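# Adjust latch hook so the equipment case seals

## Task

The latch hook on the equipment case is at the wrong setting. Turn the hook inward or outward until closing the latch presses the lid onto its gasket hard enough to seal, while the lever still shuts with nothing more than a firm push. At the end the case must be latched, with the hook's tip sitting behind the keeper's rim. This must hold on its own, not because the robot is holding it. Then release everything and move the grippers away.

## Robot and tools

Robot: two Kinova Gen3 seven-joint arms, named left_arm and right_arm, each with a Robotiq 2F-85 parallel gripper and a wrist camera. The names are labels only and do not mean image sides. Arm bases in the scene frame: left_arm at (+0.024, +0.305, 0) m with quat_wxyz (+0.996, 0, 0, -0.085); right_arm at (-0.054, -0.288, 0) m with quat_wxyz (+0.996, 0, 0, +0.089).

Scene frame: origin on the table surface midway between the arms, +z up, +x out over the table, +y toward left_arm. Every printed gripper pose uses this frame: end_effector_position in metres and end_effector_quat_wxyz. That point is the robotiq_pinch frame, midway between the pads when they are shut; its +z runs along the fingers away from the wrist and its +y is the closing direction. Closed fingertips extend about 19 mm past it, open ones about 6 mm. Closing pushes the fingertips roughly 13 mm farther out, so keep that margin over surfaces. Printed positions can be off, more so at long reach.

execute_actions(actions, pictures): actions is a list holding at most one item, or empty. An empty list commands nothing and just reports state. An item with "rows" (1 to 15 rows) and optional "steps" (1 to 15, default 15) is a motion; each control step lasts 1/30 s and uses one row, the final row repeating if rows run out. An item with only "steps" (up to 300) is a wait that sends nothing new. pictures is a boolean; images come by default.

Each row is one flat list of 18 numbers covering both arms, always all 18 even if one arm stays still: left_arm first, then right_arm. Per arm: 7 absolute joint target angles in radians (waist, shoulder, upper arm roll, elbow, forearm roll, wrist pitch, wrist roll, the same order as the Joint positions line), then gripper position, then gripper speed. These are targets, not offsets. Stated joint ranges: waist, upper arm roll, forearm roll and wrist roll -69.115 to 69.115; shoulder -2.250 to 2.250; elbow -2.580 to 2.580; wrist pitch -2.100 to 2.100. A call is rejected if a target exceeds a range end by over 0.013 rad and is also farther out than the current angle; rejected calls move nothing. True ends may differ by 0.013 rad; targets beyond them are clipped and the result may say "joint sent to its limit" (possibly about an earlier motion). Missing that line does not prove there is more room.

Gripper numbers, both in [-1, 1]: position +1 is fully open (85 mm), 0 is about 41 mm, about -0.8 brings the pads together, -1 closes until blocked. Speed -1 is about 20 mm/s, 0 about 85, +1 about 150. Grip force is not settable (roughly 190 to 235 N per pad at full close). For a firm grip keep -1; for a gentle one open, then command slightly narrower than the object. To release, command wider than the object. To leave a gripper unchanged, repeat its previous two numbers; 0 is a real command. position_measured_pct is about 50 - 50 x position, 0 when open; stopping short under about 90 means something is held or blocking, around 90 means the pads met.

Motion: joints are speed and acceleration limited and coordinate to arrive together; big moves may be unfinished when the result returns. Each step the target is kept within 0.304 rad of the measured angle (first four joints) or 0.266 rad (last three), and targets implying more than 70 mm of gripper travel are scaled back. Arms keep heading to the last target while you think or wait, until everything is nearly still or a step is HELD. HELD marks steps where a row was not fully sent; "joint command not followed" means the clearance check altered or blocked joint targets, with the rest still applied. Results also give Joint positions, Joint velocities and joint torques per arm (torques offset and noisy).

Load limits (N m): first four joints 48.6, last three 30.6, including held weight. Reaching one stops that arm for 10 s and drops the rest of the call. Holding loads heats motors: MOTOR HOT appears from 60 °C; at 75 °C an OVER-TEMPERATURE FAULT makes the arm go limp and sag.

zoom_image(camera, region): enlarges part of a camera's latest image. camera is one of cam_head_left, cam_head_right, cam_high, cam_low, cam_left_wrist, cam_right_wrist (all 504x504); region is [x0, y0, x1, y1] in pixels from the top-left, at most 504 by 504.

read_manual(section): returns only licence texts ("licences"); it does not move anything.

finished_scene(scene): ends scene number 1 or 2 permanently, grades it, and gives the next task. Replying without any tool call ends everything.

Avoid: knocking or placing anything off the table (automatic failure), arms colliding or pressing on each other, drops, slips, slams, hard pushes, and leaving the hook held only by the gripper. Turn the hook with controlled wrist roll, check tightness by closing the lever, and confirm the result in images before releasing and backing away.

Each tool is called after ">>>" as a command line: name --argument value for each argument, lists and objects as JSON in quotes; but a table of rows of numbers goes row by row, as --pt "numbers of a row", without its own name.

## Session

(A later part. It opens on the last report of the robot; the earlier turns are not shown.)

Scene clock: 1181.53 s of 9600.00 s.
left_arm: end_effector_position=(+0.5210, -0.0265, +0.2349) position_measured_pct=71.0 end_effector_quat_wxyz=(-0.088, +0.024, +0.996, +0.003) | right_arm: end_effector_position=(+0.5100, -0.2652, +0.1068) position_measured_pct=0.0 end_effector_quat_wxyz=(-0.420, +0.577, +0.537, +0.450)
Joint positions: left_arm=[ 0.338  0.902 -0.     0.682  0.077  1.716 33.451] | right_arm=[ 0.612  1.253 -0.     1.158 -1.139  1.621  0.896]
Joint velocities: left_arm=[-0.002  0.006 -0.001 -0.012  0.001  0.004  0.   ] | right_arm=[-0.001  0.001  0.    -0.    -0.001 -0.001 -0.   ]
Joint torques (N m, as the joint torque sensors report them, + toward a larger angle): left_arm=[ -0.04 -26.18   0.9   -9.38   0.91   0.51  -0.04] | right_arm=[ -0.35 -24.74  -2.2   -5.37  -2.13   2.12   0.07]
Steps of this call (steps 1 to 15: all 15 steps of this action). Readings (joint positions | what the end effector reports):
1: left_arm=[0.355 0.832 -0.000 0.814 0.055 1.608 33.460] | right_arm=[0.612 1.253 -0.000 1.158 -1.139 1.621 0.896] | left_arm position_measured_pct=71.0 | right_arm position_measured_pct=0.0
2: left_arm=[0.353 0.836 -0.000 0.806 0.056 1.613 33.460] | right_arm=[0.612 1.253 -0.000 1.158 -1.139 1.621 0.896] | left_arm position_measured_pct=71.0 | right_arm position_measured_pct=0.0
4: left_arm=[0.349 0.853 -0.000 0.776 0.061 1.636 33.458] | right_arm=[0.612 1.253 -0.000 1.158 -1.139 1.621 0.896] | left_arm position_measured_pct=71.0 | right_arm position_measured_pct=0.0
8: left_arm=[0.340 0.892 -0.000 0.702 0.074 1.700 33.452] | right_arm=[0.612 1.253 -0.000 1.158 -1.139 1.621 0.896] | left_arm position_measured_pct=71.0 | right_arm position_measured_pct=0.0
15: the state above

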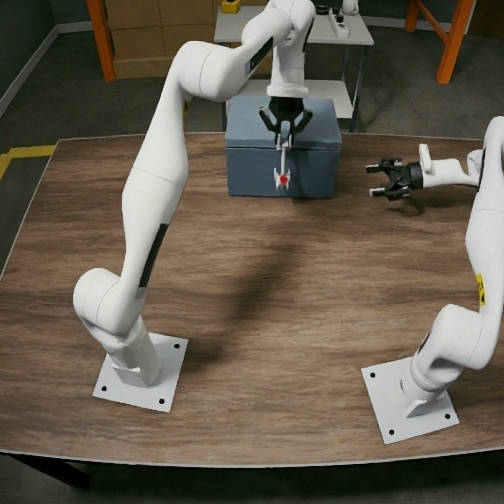

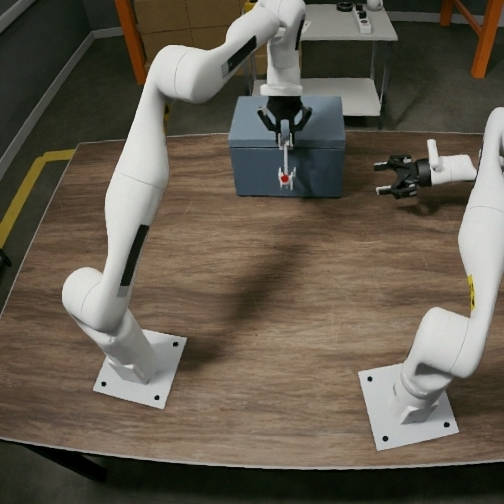

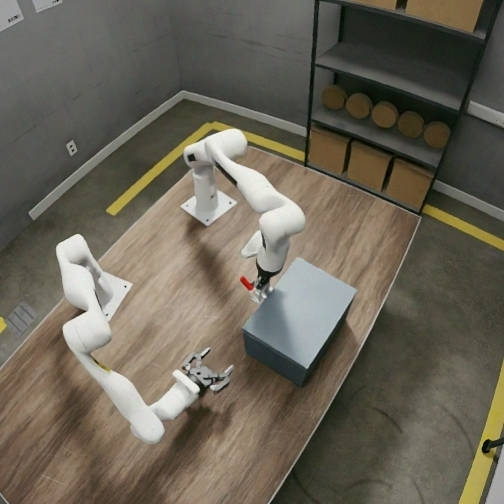

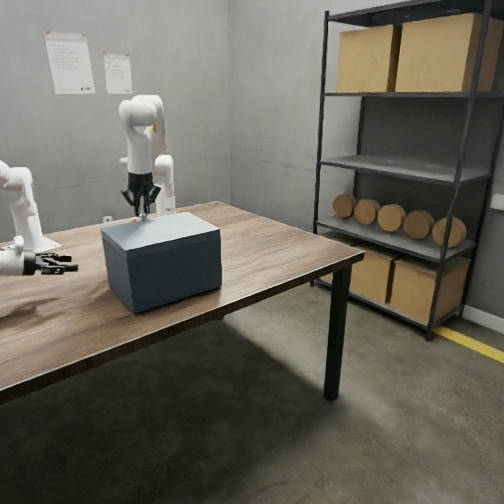

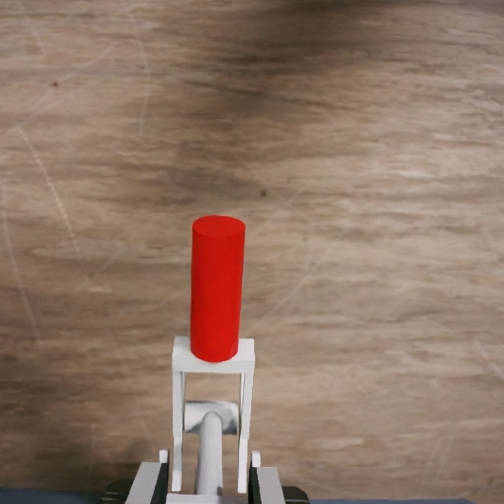

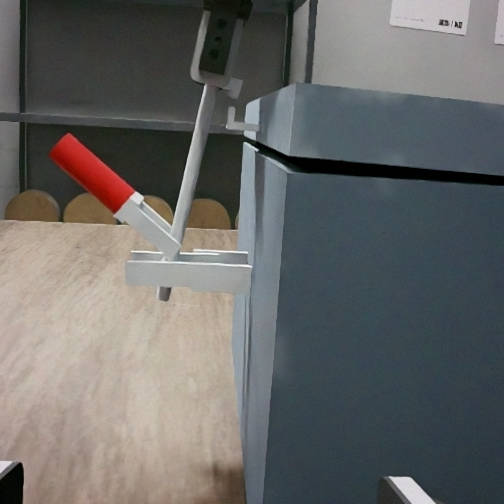

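>>> execute_actions --actions '[{"rows":[[0.3289,0.9482,0,0.5915,0.0847,1.7747,33.446,-0.5,-0.3,0.6118,1.2528,0,1.158,-1.1386,1.6209,0.8957,1,0]],"steps":14}]'

>>> zoom_image --camera "cam_right_wrist" --region '[180, 40, 280, 140]'

Scene clock: 1197.43 s of 9600.00 s.
left_arm: end_effector_position=(+0.5286, -0.0268, +0.2332) position_measured_pct=71.0 end_effector_quat_wxyz=(-0.097, +0.024, +0.995, +0.003) | right_arm: end_effector_position=(+0.5100, -0.2652, +0.1068) position_measured_pct=0.0 end_effector_quat_wxyz=(-0.420, +0.577, +0.537, +0.450)
Joint positions: left_arm=[ 0.329  0.949 -0.     0.593  0.085  1.775 33.446] | right_arm=[ 0.612  1.253 -0.     1.158 -1.139  1.621  0.896]
Joint velocities: left_arm=[-0.001  0.005 -0.    -0.009  0.     0.003 -0.001] | right_arm=[ 0.002  0.    -0.001  0.     0.    -0.    -0.   ]
Joint torques (N m, as the joint torque sensors report them, + toward a larger angle): left_arm=[ -0.58 -26.57   0.44  -9.42   0.75  -0.06   0.08] | right_arm=[ -0.11 -24.53  -2.13  -5.3   -2.02   2.11   0.29]
Steps of this call (steps 1 to 15: the robot went on to your last target; steps 16 to 463: nothing new was sent; steps 464 to 477: all 14 steps of this action). Readings (joint positions | what the end effector reports):
464: left_arm=[0.338 0.904 -0.000 0.680 0.078 1.717 33.451] | right_arm=[0.612 1.253 -0.000 1.158 -1.139 1.621 0.896] | left_arm position_measured_pct=71.0 | right_arm position_measured_pct=0.0
465: left_arm=[0.337 0.907 -0.000 0.674 0.078 1.720 33.451] | right_arm=[0.612 1.253 -0.000 1.158 -1.139 1.621 0.896] | left_arm position_measured_pct=71.0 | right_arm position_measured_pct=0.0
467: left_arm=[0.334 0.922 -0.000 0.646 0.080 1.738 33.449] | right_arm=[0.612 1.253 -0.000 1.158 -1.139 1.621 0.896] | left_arm position_measured_pct=71.0 | right_arm position_measured_pct=0.0
471: left_arm=[0.330 0.945 -0.000 0.601 0.084 1.771 33.446] | right_arm=[0.612 1.253 -0.000 1.158 -1.139 1.621 0.896] | left_arm position_measured_pct=71.0 | right_arm position_measured_pct=0.0
477: the state above

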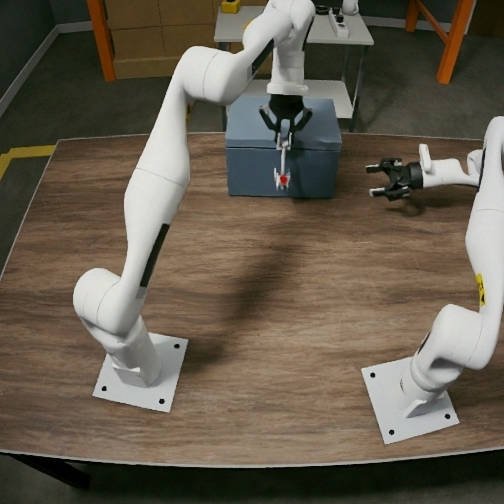

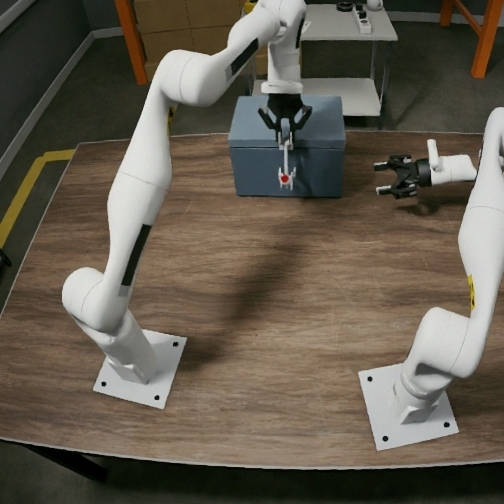

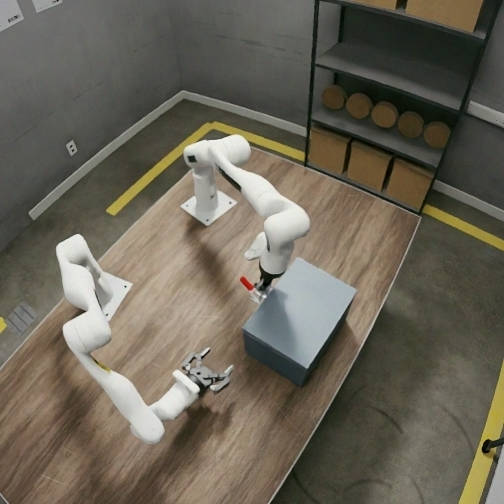

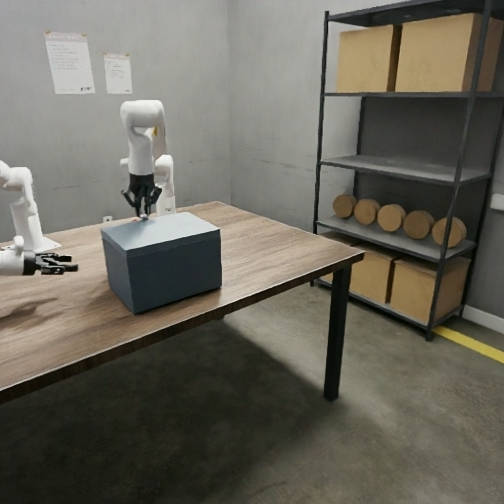

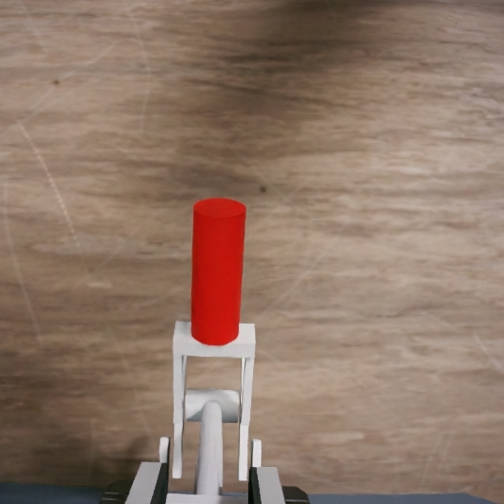

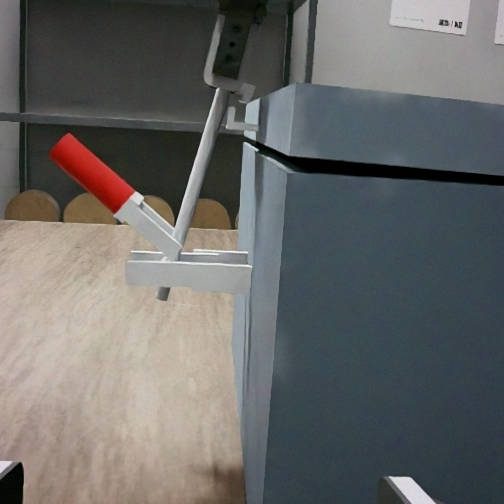

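Region (180, 40, 280, 140) of cam_right_wrist's 504x504 image, scaled by 5.040.

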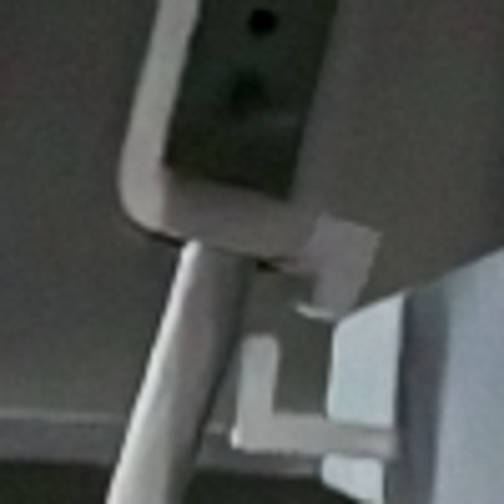

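>>> execute_actions --actions '[{"rows":[[0.3293,0.9456,0,0.6171,0.0844,1.7516,33.446,-0.5,-0.3,0.6118,1.2528,0,1.158,-1.1386,1.6209,0.8957,1,0]],"steps":14}]'

>>> zoom_image --camera "cam_right_wrist" --region '[180, 40, 280, 140]'

Scene clock: 1206.40 s of 9600.00 s.
left_arm: end_effector_position=(+0.5289, -0.0268, +0.2288) position_measured_pct=71.0 end_effector_quat_wxyz=(-0.095, +0.023, +0.995, +0.002) | right_arm: end_effector_position=(+0.5100, -0.2652, +0.1068) position_measured_pct=0.0 end_effector_quat_wxyz=(-0.420, +0.577, +0.537, +0.450)
Joint positions: left_arm=[ 0.329  0.945 -0.     0.617  0.084  1.752 33.446] | right_arm=[ 0.612  1.253 -0.     1.158 -1.139  1.621  0.896]
Joint velocities: left_arm=[-0.001 -0.001 -0.     0.001 -0.    -0.002 -0.   ] | right_arm=[-0.001 -0.    -0.001  0.    -0.     0.001  0.   ]
Joint torques (N m, as the joint torque sensors report them, + toward a larger angle): left_arm=[ -0.33 -24.36   0.6   -8.12   0.82  -0.13   0.31] | right_arm=[ -0.25 -24.65  -1.98  -5.21  -2.12   2.24   0.25]
Steps of this call (steps 1 to 15: the robot went on to your last target; steps 16 to 255: nothing new was sent; steps 256 to 269: all 14 steps of this action). Readings (joint positions | what the end effector reports):
256: left_arm=[0.329 0.950 -0.000 0.594 0.085 1.775 33.446] | right_arm=[0.612 1.253 -0.000 1.158 -1.139 1.621 0.896] | left_arm position_measured_pct=71.0 | right_arm position_measured_pct=0.0
257: left_arm=[0.329 0.948 -0.000 0.598 0.085 1.770 33.446] | right_arm=[0.612 1.253 -0.000 1.158 -1.139 1.621 0.896] | left_arm position_measured_pct=71.0 | right_arm position_measured_pct=0.0
259: left_arm=[0.329 0.946 -0.000 0.609 0.084 1.760 33.446] | right_arm=[0.612 1.253 -0.000 1.158 -1.139 1.621 0.896] | left_arm position_measured_pct=71.0 | right_arm position_measured_pct=0.0
263: left_arm=[0.329 0.945 -0.000 0.616 0.084 1.753 33.446] | right_arm=[0.612 1.253 -0.000 1.158 -1.139 1.621 0.896] | left_arm position_measured_pct=71.0 | right_arm position_measured_pct=0.0
269: the state above

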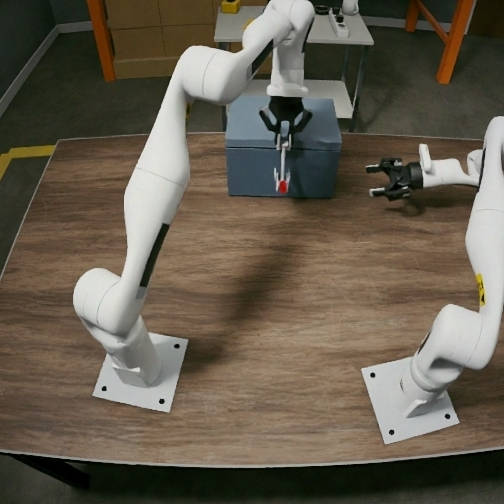

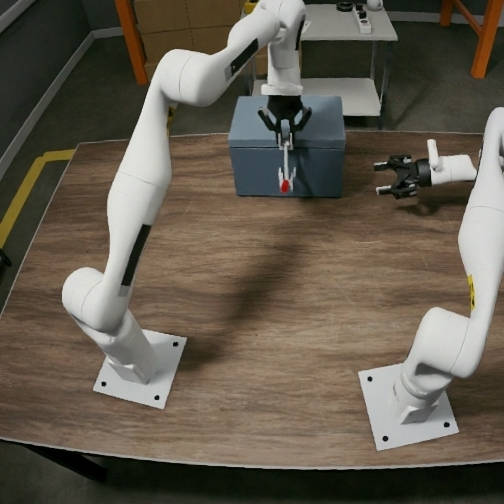

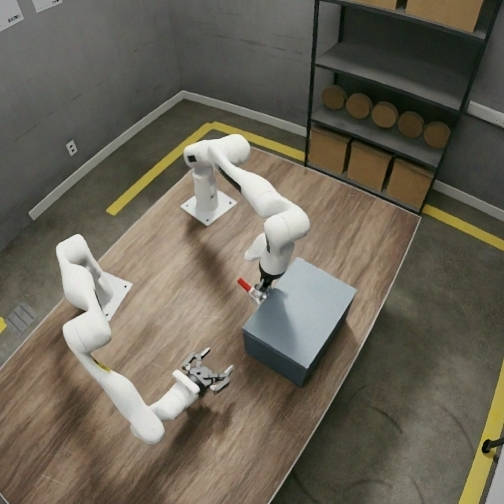

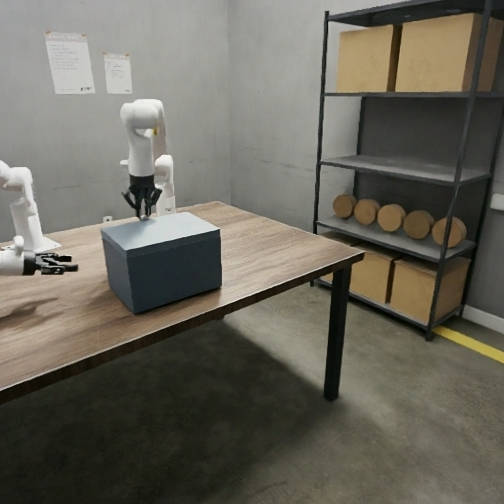

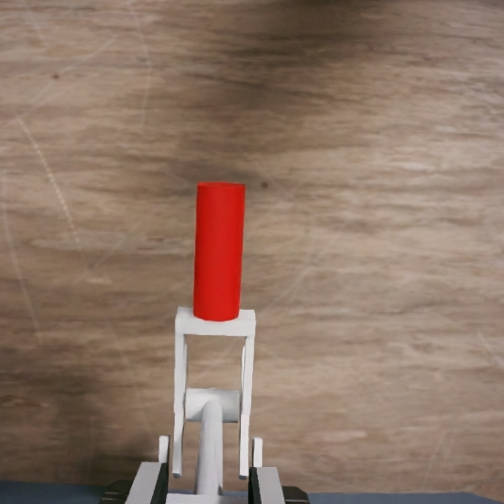

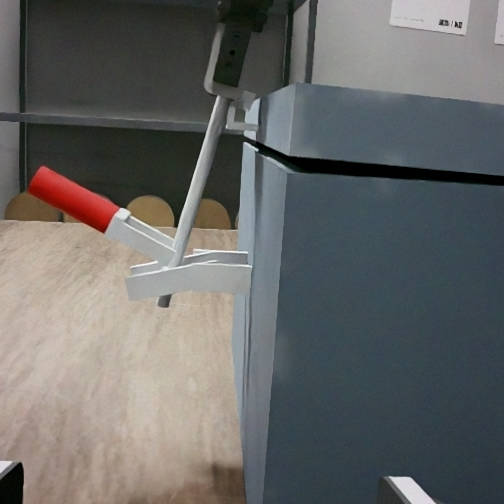

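Region (180, 40, 280, 140) of cam_right_wrist's 504x504 image, scaled by 5.040.

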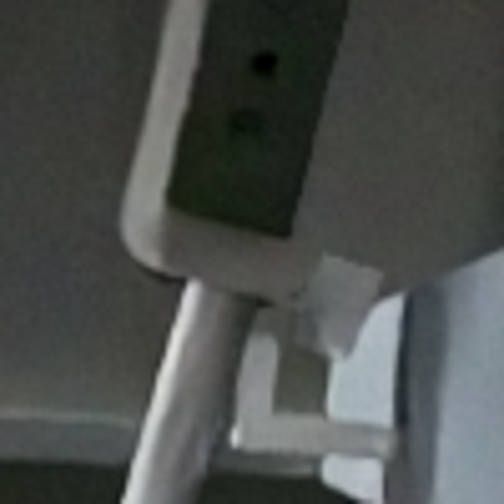

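>>> execute_actions --actions '[{"rows":[[0.3294,0.9447,0,0.626,0.0843,1.7436,33.446,-0.5,-0.3,0.6118,1.2528,0,1.158,-1.1386,1.6209,0.8957,1,0]],"steps":12}]'

>>> zoom_image --camera "cam_right_wrist" --region '[180, 40, 280, 140]'

Scene clock: 1211.90 s of 9600.00 s.
left_arm: end_effector_position=(+0.5285, -0.0268, +0.2271) position_measured_pct=71.0 end_effector_quat_wxyz=(-0.095, +0.023, +0.995, +0.002) | right_arm: end_effector_position=(+0.5100, -0.2652, +0.1068) position_measured_pct=0.0 end_effector_quat_wxyz=(-0.420, +0.577, +0.537, +0.450)
Joint positions: left_arm=[ 0.329  0.943 -0.     0.626  0.084  1.745 33.446] | right_arm=[ 0.612  1.253 -0.     1.158 -1.139  1.621  0.896]
Joint velocities: left_arm=[-0.001 -0.001  0.     0.001  0.    -0.    -0.   ] | right_arm=[ 0.002 -0.     0.001 -0.    -0.    -0.    -0.   ]
Joint torques (N m, as the joint torque sensors report them, + toward a larger angle): left_arm=[  0.11 -23.7    0.38  -7.74   0.48  -0.54   0.04] | right_arm=[ -0.19 -24.67  -2.2   -5.4   -2.     2.24   0.37]
Steps of this call (steps 1 to 15: the robot went on to your last target; steps 16 to 153: nothing new was sent; steps 154 to 165: all 12 steps of this action). Readings (joint positions | what the end effector reports):
154: left_arm=[0.329 0.944 -0.000 0.618 0.084 1.752 33.446] | right_arm=[0.612 1.253 -0.000 1.158 -1.139 1.621 0.896] | left_arm position_measured_pct=71.0 | right_arm position_measured_pct=0.0
155: left_arm=[0.329 0.944 -0.000 0.620 0.084 1.750 33.446] | right_arm=[0.612 1.253 -0.000 1.158 -1.139 1.621 0.896] | left_arm position_measured_pct=71.0 | right_arm position_measured_pct=0.0
157: left_arm=[0.329 0.943 -0.000 0.623 0.084 1.747 33.446] | right_arm=[0.612 1.253 -0.000 1.158 -1.139 1.621 0.896] | left_arm position_measured_pct=71.0 | right_arm position_measured_pct=0.0
161: left_arm=[0.329 0.943 -0.000 0.625 0.084 1.745 33.446] | right_arm=[0.612 1.253 -0.000 1.158 -1.139 1.621 0.896] | left_arm position_measured_pct=71.0 | right_arm position_measured_pct=0.0
165: the state above

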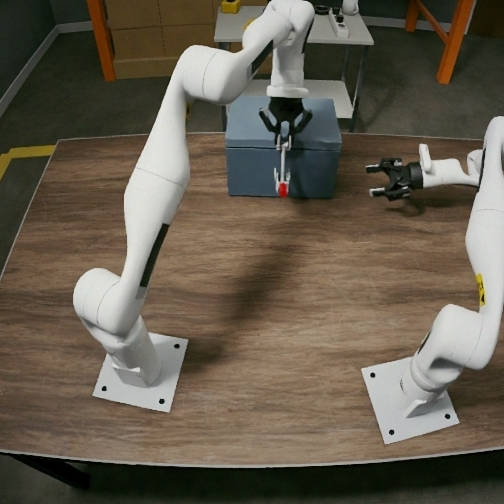

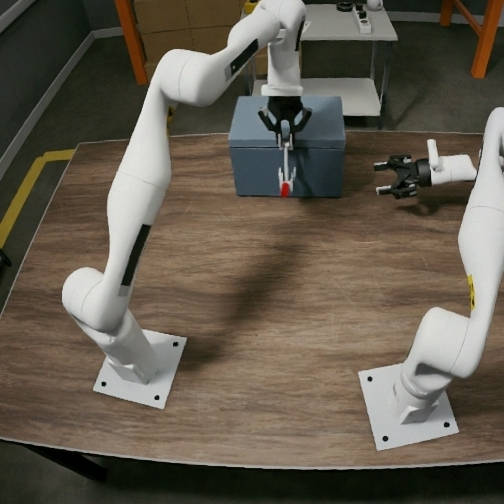

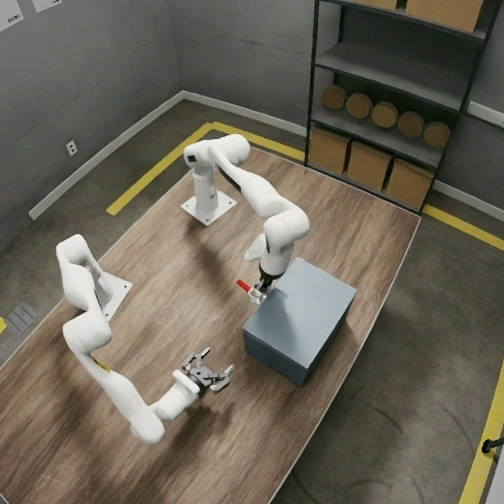

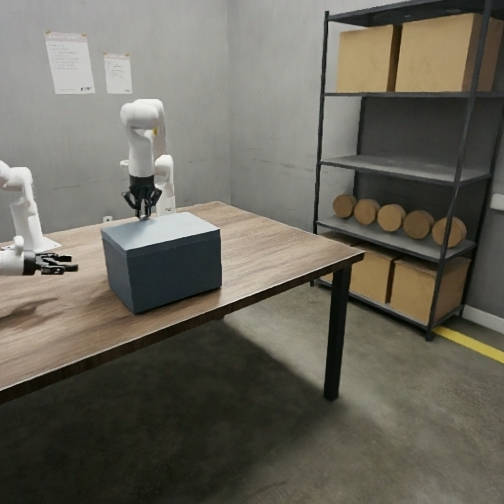

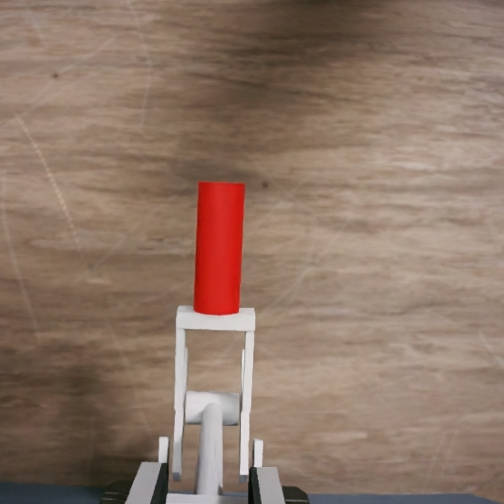

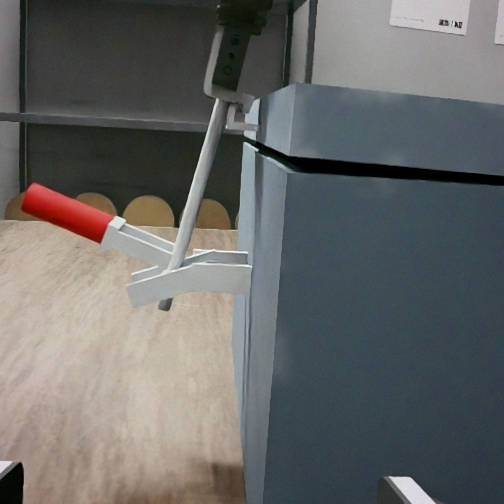

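Region (180, 40, 280, 140) of cam_right_wrist's 504x504 image, scaled by 5.040.

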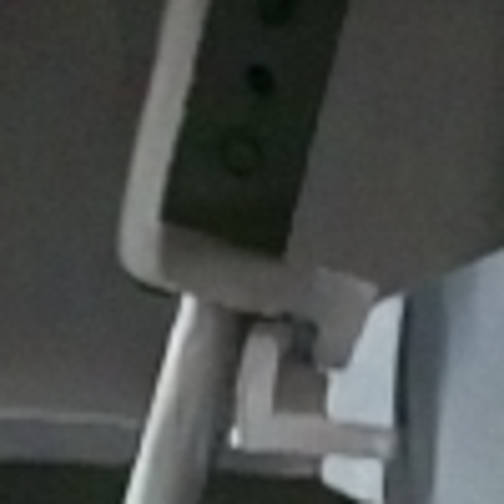

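>>> execute_actions --actions '[{"rows":[[0.3294,0.9447,0,0.626,0.0843,1.7436,33.446,-0.15,0.5,0.6118,1.2528,0,1.158,-1.1386,1.6209,0.8957,1,0]],"steps":7}]' --pictures false

>>> execute_actions --actions '[{"rows":[[0.329,0.9479,0,0.594,0.0847,1.7725,33.446,-0.15,0.5,0.6118,1.2528,0,1.158,-1.1386,1.6209,0.8957,1,0]],"steps":8}]' --pictures false

>>> execute_actions --actions '[{"rows":[[0.3456,0.8657,0,0.7239,0.0788,1.7078,33.454,-0.15,0.5,0.6118,1.2528,0,1.158,-1.1386,1.6209,0.8957,1,0]],"steps":12}]'

>>> zoom_image --camera "cam_right_wrist" --region '[180, 40, 280, 140]'

Scene clock: 1222.40 s of 9600.00 s.
left_arm: end_effector_position=(+0.5286, -0.0271, +0.2260) position_measured_pct=58.7 end_effector_quat_wxyz=(-0.096, +0.023, +0.995, +0.002) | right_arm: end_effector_position=(+0.5100, -0.2652, +0.1068) position_measured_pct=0.0 end_effector_quat_wxyz=(-0.420, +0.577, +0.537, +0.450)
Joint positions: left_arm=[ 0.329  0.944  0.     0.626  0.084  1.744 33.446] | right_arm=[ 0.612  1.253 -0.     1.158 -1.139  1.621  0.896]
Joint velocities: left_arm=[ 0.001  0.003 -0.001  0.    -0.     0.001  0.   ] | right_arm=[ 0.001 -0.001 -0.001  0.     0.     0.     0.   ]
Joint torques (N m, as the joint torque sensors report them, + toward a larger angle): left_arm=[ -0.25 -25.01   0.6   -8.56   0.65   0.29   0.03] | right_arm=[ -0.37 -24.59  -1.87  -5.49  -1.95   2.47   0.27]
Steps of this call (steps 1 to 15: the robot went on to your last target; steps 16 to 308: nothing new was sent; steps 309 to 315: all 7 steps of this action). Readings (joint positions | what the end effector reports):
309: left_arm=[0.329 0.943 -0.000 0.626 0.084 1.745 33.446] | right_arm=[0.612 1.253 -0.000 1.158 -1.139 1.621 0.896] | left_arm position_measured_pct=71.0 | right_arm position_measured_pct=0.0
310: left_arm=[0.329 0.943 -0.000 0.626 0.084 1.745 33.446] | right_arm=[0.612 1.253 -0.000 1.158 -1.139 1.621 0.896] | left_arm position_measured_pct=70.6 | right_arm position_measured_pct=0.0
312: left_arm=[0.329 0.944 -0.000 0.626 0.084 1.744 33.446] | right_arm=[0.612 1.253 -0.000 1.158 -1.139 1.621 0.896] | left_arm position_measured_pct=64.7 | right_arm position_measured_pct=0.0
315: the state above

Scene clock: 1222.67 s of 9600.00 s.
left_arm: end_effector_position=(+0.5291, -0.0272, +0.2337) position_measured_pct=57.5 end_effector_quat_wxyz=(-0.096, +0.024, +0.995, +0.002) | right_arm: end_effector_position=(+0.5100, -0.2652, +0.1068) position_measured_pct=0.0 end_effector_quat_wxyz=(-0.420, +0.577, +0.537, +0.450)
Joint positions: left_arm=[ 0.329  0.947  0.     0.596  0.085  1.771 33.446] | right_arm=[ 0.612  1.253 -0.     1.158 -1.139  1.621  0.896]
Joint velocities: left_arm=[-0.002  0.003  0.    -0.022 -0.     0.018  0.   ] | right_arm=[-0.001 -0.    -0.001 -0.    -0.     0.    -0.   ]
Joint torques (N m, as the joint torque sensors report them, + toward a larger angle): left_arm=[  0.   -24.92   0.69  -8.15   0.51  -0.04   0.18] | right_arm=[ -0.39 -24.48  -2.05  -5.09  -2.26   2.27   0.23]
Steps of this call (steps 1 to 8: all 8 steps of this action). Readings (joint positions | what the end effector reports):
1: left_arm=[0.329 0.945 0.000 0.625 0.084 1.744 33.446] | right_arm=[0.612 1.253 -0.000 1.158 -1.139 1.621 0.896] | left_arm position_measured_pct=58.3 | right_arm position_measured_pct=0.0
2: left_arm=[0.329 0.946 0.000 0.620 0.084 1.749 33.446] | right_arm=[0.612 1.253 -0.000 1.158 -1.139 1.621 0.896] | left_arm position_measured_pct=57.9 | right_arm position_measured_pct=0.0
4: left_arm=[0.329 0.948 -0.000 0.605 0.085 1.762 33.446] | right_arm=[0.612 1.253 -0.000 1.158 -1.139 1.621 0.896] | left_arm position_measured_pct=57.5 | right_arm position_measured_pct=0.0
8: the state above

Scene clock: 1223.07 s of 9600.00 s.
left_arm: end_effector_position=(+0.5109, -0.0264, +0.2437) position_measured_pct=57.5 end_effector_quat_wxyz=(-0.088, +0.026, +0.996, +0.002) | right_arm: end_effector_position=(+0.5100, -0.2652, +0.1068) position_measured_pct=0.0 end_effector_quat_wxyz=(-0.420, +0.577, +0.537, +0.450)
Joint positions: left_arm=[ 0.345  0.869  0.     0.721  0.079  1.708 33.454] | right_arm=[ 0.612  1.253 -0.     1.158 -1.139  1.621  0.896]
Joint velocities: left_arm=[ 0.002 -0.024 -0.004  0.037 -0.003 -0.013  0.002] | right_arm=[-0.001 -0.     0.    -0.     0.    -0.001  0.   ]
Joint torques (N m, as the joint torque sensors report them, + toward a larger angle): left_arm=[ -0.98 -24.41   0.38  -8.4    0.66   0.27   0.02] | right_arm=[ -0.54 -24.39  -2.12  -5.25  -2.21   2.19   0.36]
Steps of this call (steps 1 to 12: all 12 steps of this action). Readings (joint positions | what the end effector reports):
1: left_arm=[0.329 0.947 -0.000 0.596 0.085 1.771 33.446] | right_arm=[0.612 1.253 -0.000 1.158 -1.139 1.621 0.896] | left_arm position_measured_pct=57.5 | right_arm position_measured_pct=0.0
2: left_arm=[0.330 0.943 -0.000 0.601 0.084 1.769 33.446] | right_arm=[0.612 1.253 -0.000 1.158 -1.139 1.621 0.896] | left_arm position_measured_pct=57.5 | right_arm position_measured_pct=0.0
4: left_arm=[0.333 0.925 -0.000 0.628 0.083 1.756 33.448] | right_arm=[0.612 1.253 -0.000 1.158 -1.139 1.621 0.896] | left_arm position_measured_pct=57.5 | right_arm position_measured_pct=0.0
8: left_arm=[0.343 0.878 0.000 0.702 0.080 1.718 33.453] | right_arm=[0.612 1.253 -0.000 1.158 -1.139 1.621 0.896] | left_arm position_measured_pct=57.5 | right_arm position_measured_pct=0.0
12: the state above

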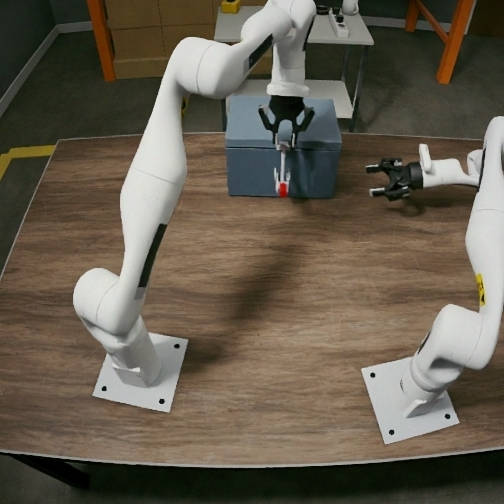

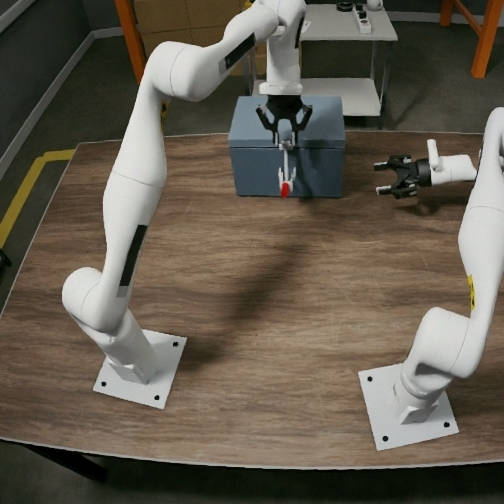

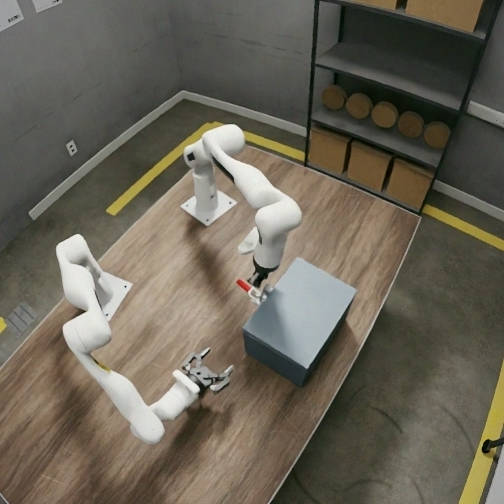

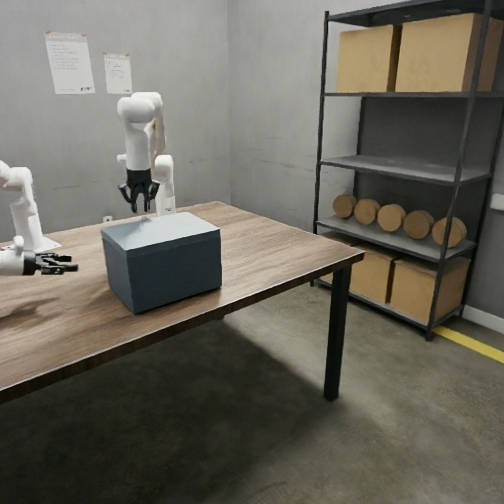

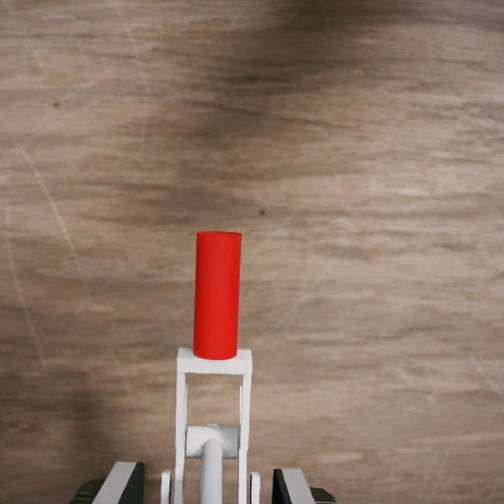

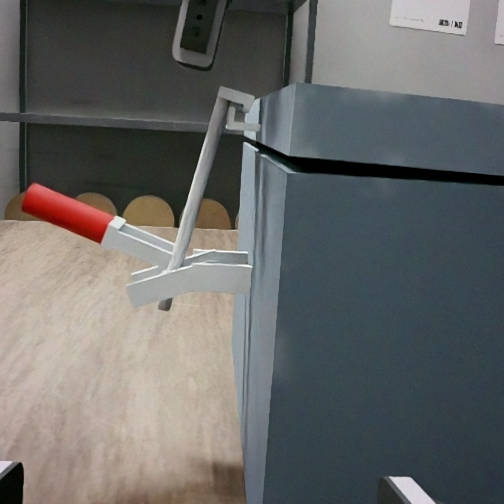

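Region (180, 40, 280, 140) of cam_right_wrist's 504x504 image, scaled by 5.040.

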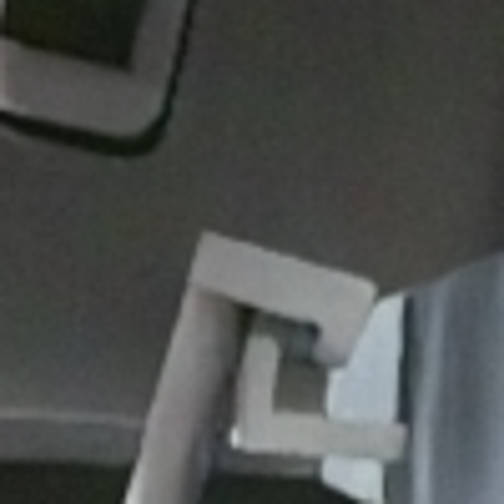

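>>> execute_actions --actions '[{"rows":[[0.3704,0.8043,0,0.9526,0.0831,1.5391,33.466,-0.15,0.5,0.6118,1.2528,0,1.158,-1.1386,1.6209,0.8957,1,0]],"steps":12}]' --pictures false

>>> execute_actions --actions '[{"rows":[[0.3952,0.7429,0,1.1813,0.0875,1.3704,33.478,-0.15,0.5,0.6118,1.2528,0,1.158,-1.1386,1.6209,0.8957,1,0]],"steps":14}]' --pictures false

>>> execute_actions --actions '[{"rows":[[0.3971,0.7731,0,1.2381,0.0899,1.2836,33.473,-0.15,0.5,0.6118,1.2528,0,1.158,-1.1386,1.6209,0.8957,1,0]],"steps":14}]'

Scene clock: 1248.57 s of 9600.00 s.
left_arm: end_effector_position=(+0.4838, -0.0285, +0.2123) position_measured_pct=57.5 end_effector_quat_wxyz=(-0.088, +0.026, +0.996, +0.002) | right_arm: end_effector_position=(+0.5100, -0.2652, +0.1068) position_measured_pct=0.0 end_effector_quat_wxyz=(-0.420, +0.577, +0.537, +0.450)
Joint positions: left_arm=[ 0.369  0.809  0.     0.942  0.083  1.546 33.466] | right_arm=[ 0.612  1.253 -0.     1.158 -1.139  1.621  0.896]
Joint velocities: left_arm=[ 0.023 -0.045 -0.     0.247  0.004 -0.184  0.014] | right_arm=[-0.001  0.001  0.    -0.     0.001  0.     0.   ]
Joint torques (N m, as the joint torque sensors report them, + toward a larger angle): left_arm=[ -1.19 -24.16   0.24  -9.2    0.24   0.25  -0.09] | right_arm=[ -0.48 -24.24  -2.11  -5.31  -2.28   2.27   0.24]
Steps of this call (steps 1 to 15: the robot went on to your last target; steps 16 to 753: nothing new was sent; steps 754 to 765: all 12 steps of this action). Readings (joint positions | what the end effector reports):
754: left_arm=[0.346 0.865 -0.000 0.725 0.079 1.707 33.454] | right_arm=[0.612 1.253 -0.000 1.158 -1.139 1.621 0.896] | left_arm position_measured_pct=57.5 | right_arm position_measured_pct=0.0
755: left_arm=[0.346 0.863 -0.000 0.731 0.079 1.703 33.454] | right_arm=[0.612 1.253 -0.000 1.158 -1.139 1.621 0.896] | left_arm position_measured_pct=57.5 | right_arm position_measured_pct=0.0
757: left_arm=[0.349 0.854 -0.000 0.758 0.079 1.684 33.456] | right_arm=[0.612 1.253 -0.000 1.158 -1.139 1.621 0.896] | left_arm position_measured_pct=57.5 | right_arm position_measured_pct=0.0
761: left_arm=[0.362 0.824 -0.000 0.869 0.082 1.601 33.462] | right_arm=[0.612 1.253 -0.000 1.158 -1.139 1.621 0.896] | left_arm position_measured_pct=57.5 | right_arm position_measured_pct=0.0
765: the state above

Scene clock: 1249.03 s of 9600.00 s.
left_arm: end_effector_position=(+0.4469, -0.0232, +0.1783) position_measured_pct=57.5 end_effector_quat_wxyz=(-0.088, +0.024, +0.996, +0.003) | right_arm: end_effector_position=(+0.5100, -0.2652, +0.1068) position_measured_pct=0.0 end_effector_quat_wxyz=(-0.420, +0.577, +0.537, +0.450)
Joint positions: left_arm=[ 0.395  0.746  0.     1.179  0.088  1.371 33.478] | right_arm=[ 0.612  1.253 -0.     1.158 -1.139  1.621  0.896]
Joint velocities: left_arm=[ 0.004 -0.019 -0.004  0.03  -0.001 -0.018  0.001] | right_arm=[ 0.001 -0.003 -0.    -0.    -0.     0.001  0.   ]
Joint torques (N m, as the joint torque sensors report them, + toward a larger angle): left_arm=[ -0.55 -22.87   0.94  -7.82   0.66   0.2    0.21] | right_arm=[ -0.17 -24.38  -2.11  -5.29  -2.06   2.43   0.15]
Steps of this call (steps 1 to 14: all 14 steps of this action). Readings (joint positions | what the end effector reports):
1: left_arm=[0.370 0.807 0.000 0.950 0.083 1.540 33.466] | right_arm=[0.612 1.253 -0.000 1.158 -1.139 1.621 0.896] | left_arm position_measured_pct=57.5 | right_arm position_measured_pct=0.0
2: left_arm=[0.371 0.803 -0.000 0.961 0.083 1.533 33.466] | right_arm=[0.612 1.253 -0.000 1.158 -1.139 1.621 0.896] | left_arm position_measured_pct=57.5 | right_arm position_measured_pct=0.0
4: left_arm=[0.375 0.791 -0.000 0.998 0.084 1.506 33.468] | right_arm=[0.612 1.253 -0.000 1.158 -1.139 1.621 0.896] | left_arm position_measured_pct=57.5 | right_arm position_measured_pct=0.0
8: left_arm=[0.388 0.760 0.000 1.114 0.086 1.420 33.474] | right_arm=[0.612 1.253 -0.000 1.158 -1.139 1.621 0.896] | left_arm position_measured_pct=57.5 | right_arm position_measured_pct=0.0
14: the state above

Scene clock: 1249.50 s of 9600.00 s.
left_arm: end_effector_position=(+0.4448, -0.0234, +0.1455) position_measured_pct=57.5 end_effector_quat_wxyz=(-0.087, +0.024, +0.996, +0.002) | right_arm: end_effector_position=(+0.5100, -0.2652, +0.1068) position_measured_pct=0.0 end_effector_quat_wxyz=(-0.420, +0.577, +0.537, +0.450)
Joint positions: left_arm=[ 0.397  0.773  0.     1.238  0.09   1.284 33.473] | right_arm=[ 0.612  1.253 -0.     1.158 -1.139  1.621  0.896]
Joint velocities: left_arm=[ 0.001  0.003  0.     0.002 -0.    -0.004 -0.001] | right_arm=[ 0.    -0.001  0.001 -0.    -0.001 -0.001  0.   ]
Joint torques (N m, as the joint torque sensors report them, + toward a larger angle): left_arm=[ -0.23 -22.51   0.72  -7.78   0.76   0.5    0.06] | right_arm=[ -0.21 -24.57  -2.03  -5.51  -1.99   2.13   0.09]
Steps of this call (steps 1 to 14: all 14 steps of this action). Readings (joint positions | what the end effector reports):
1: left_arm=[0.395 0.746 0.000 1.181 0.088 1.370 33.478] | right_arm=[0.612 1.253 -0.000 1.158 -1.139 1.621 0.896] | left_arm position_measured_pct=57.5 | right_arm position_measured_pct=0.0
2: left_arm=[0.395 0.748 0.000 1.186 0.088 1.362 33.477] | right_arm=[0.612 1.253 -0.000 1.158 -1.139 1.621 0.896] | left_arm position_measured_pct=57.5 | right_arm position_measured_pct=0.0
4: left_arm=[0.396 0.760 0.000 1.210 0.089 1.326 33.475] | right_arm=[0.612 1.253 -0.000 1.158 -1.139 1.621 0.896] | left_arm position_measured_pct=57.5 | right_arm position_measured_pct=0.0
8: left_arm=[0.397 0.772 -0.000 1.235 0.090 1.288 33.473] | right_arm=[0.612 1.253 -0.000 1.158 -1.139 1.621 0.896] | left_arm position_measured_pct=57.5 | right_arm position_measured_pct=0.0
14: the state above

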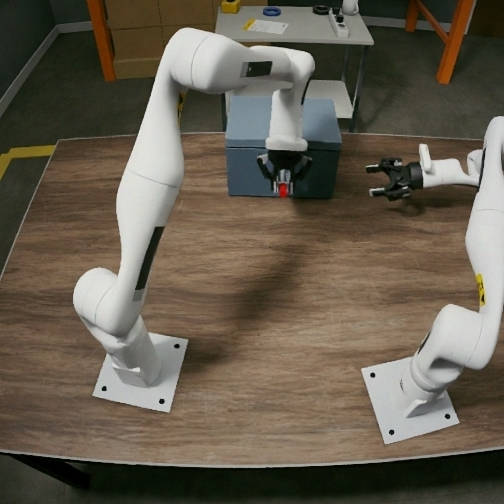

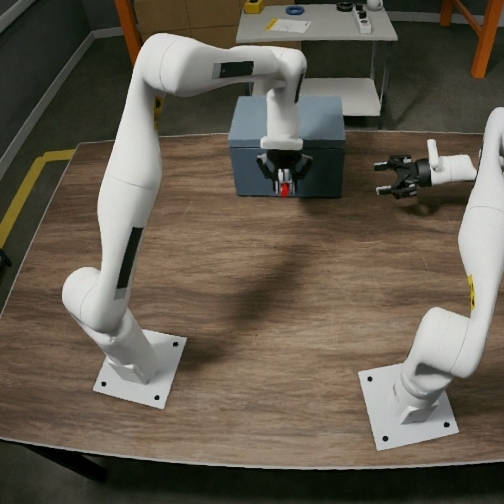

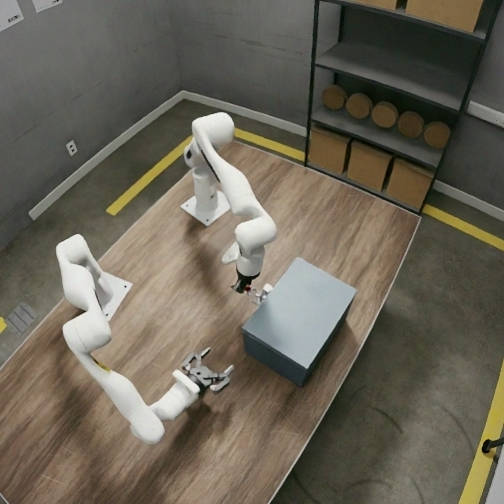

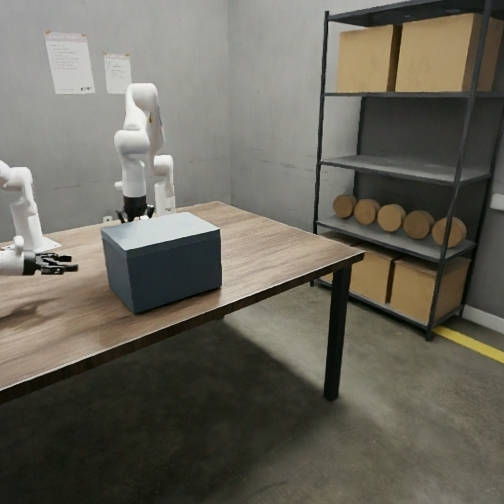

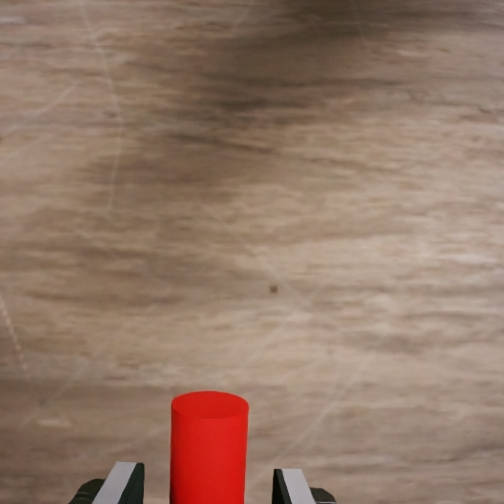

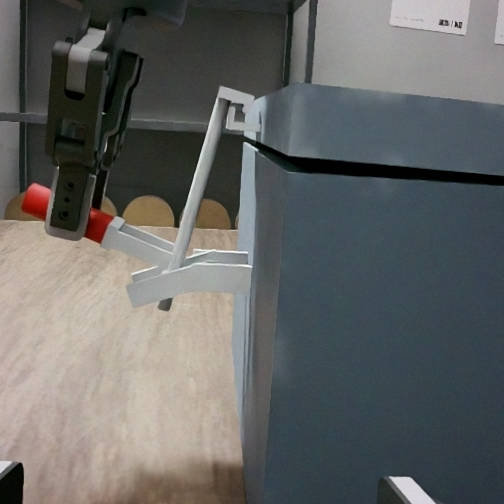

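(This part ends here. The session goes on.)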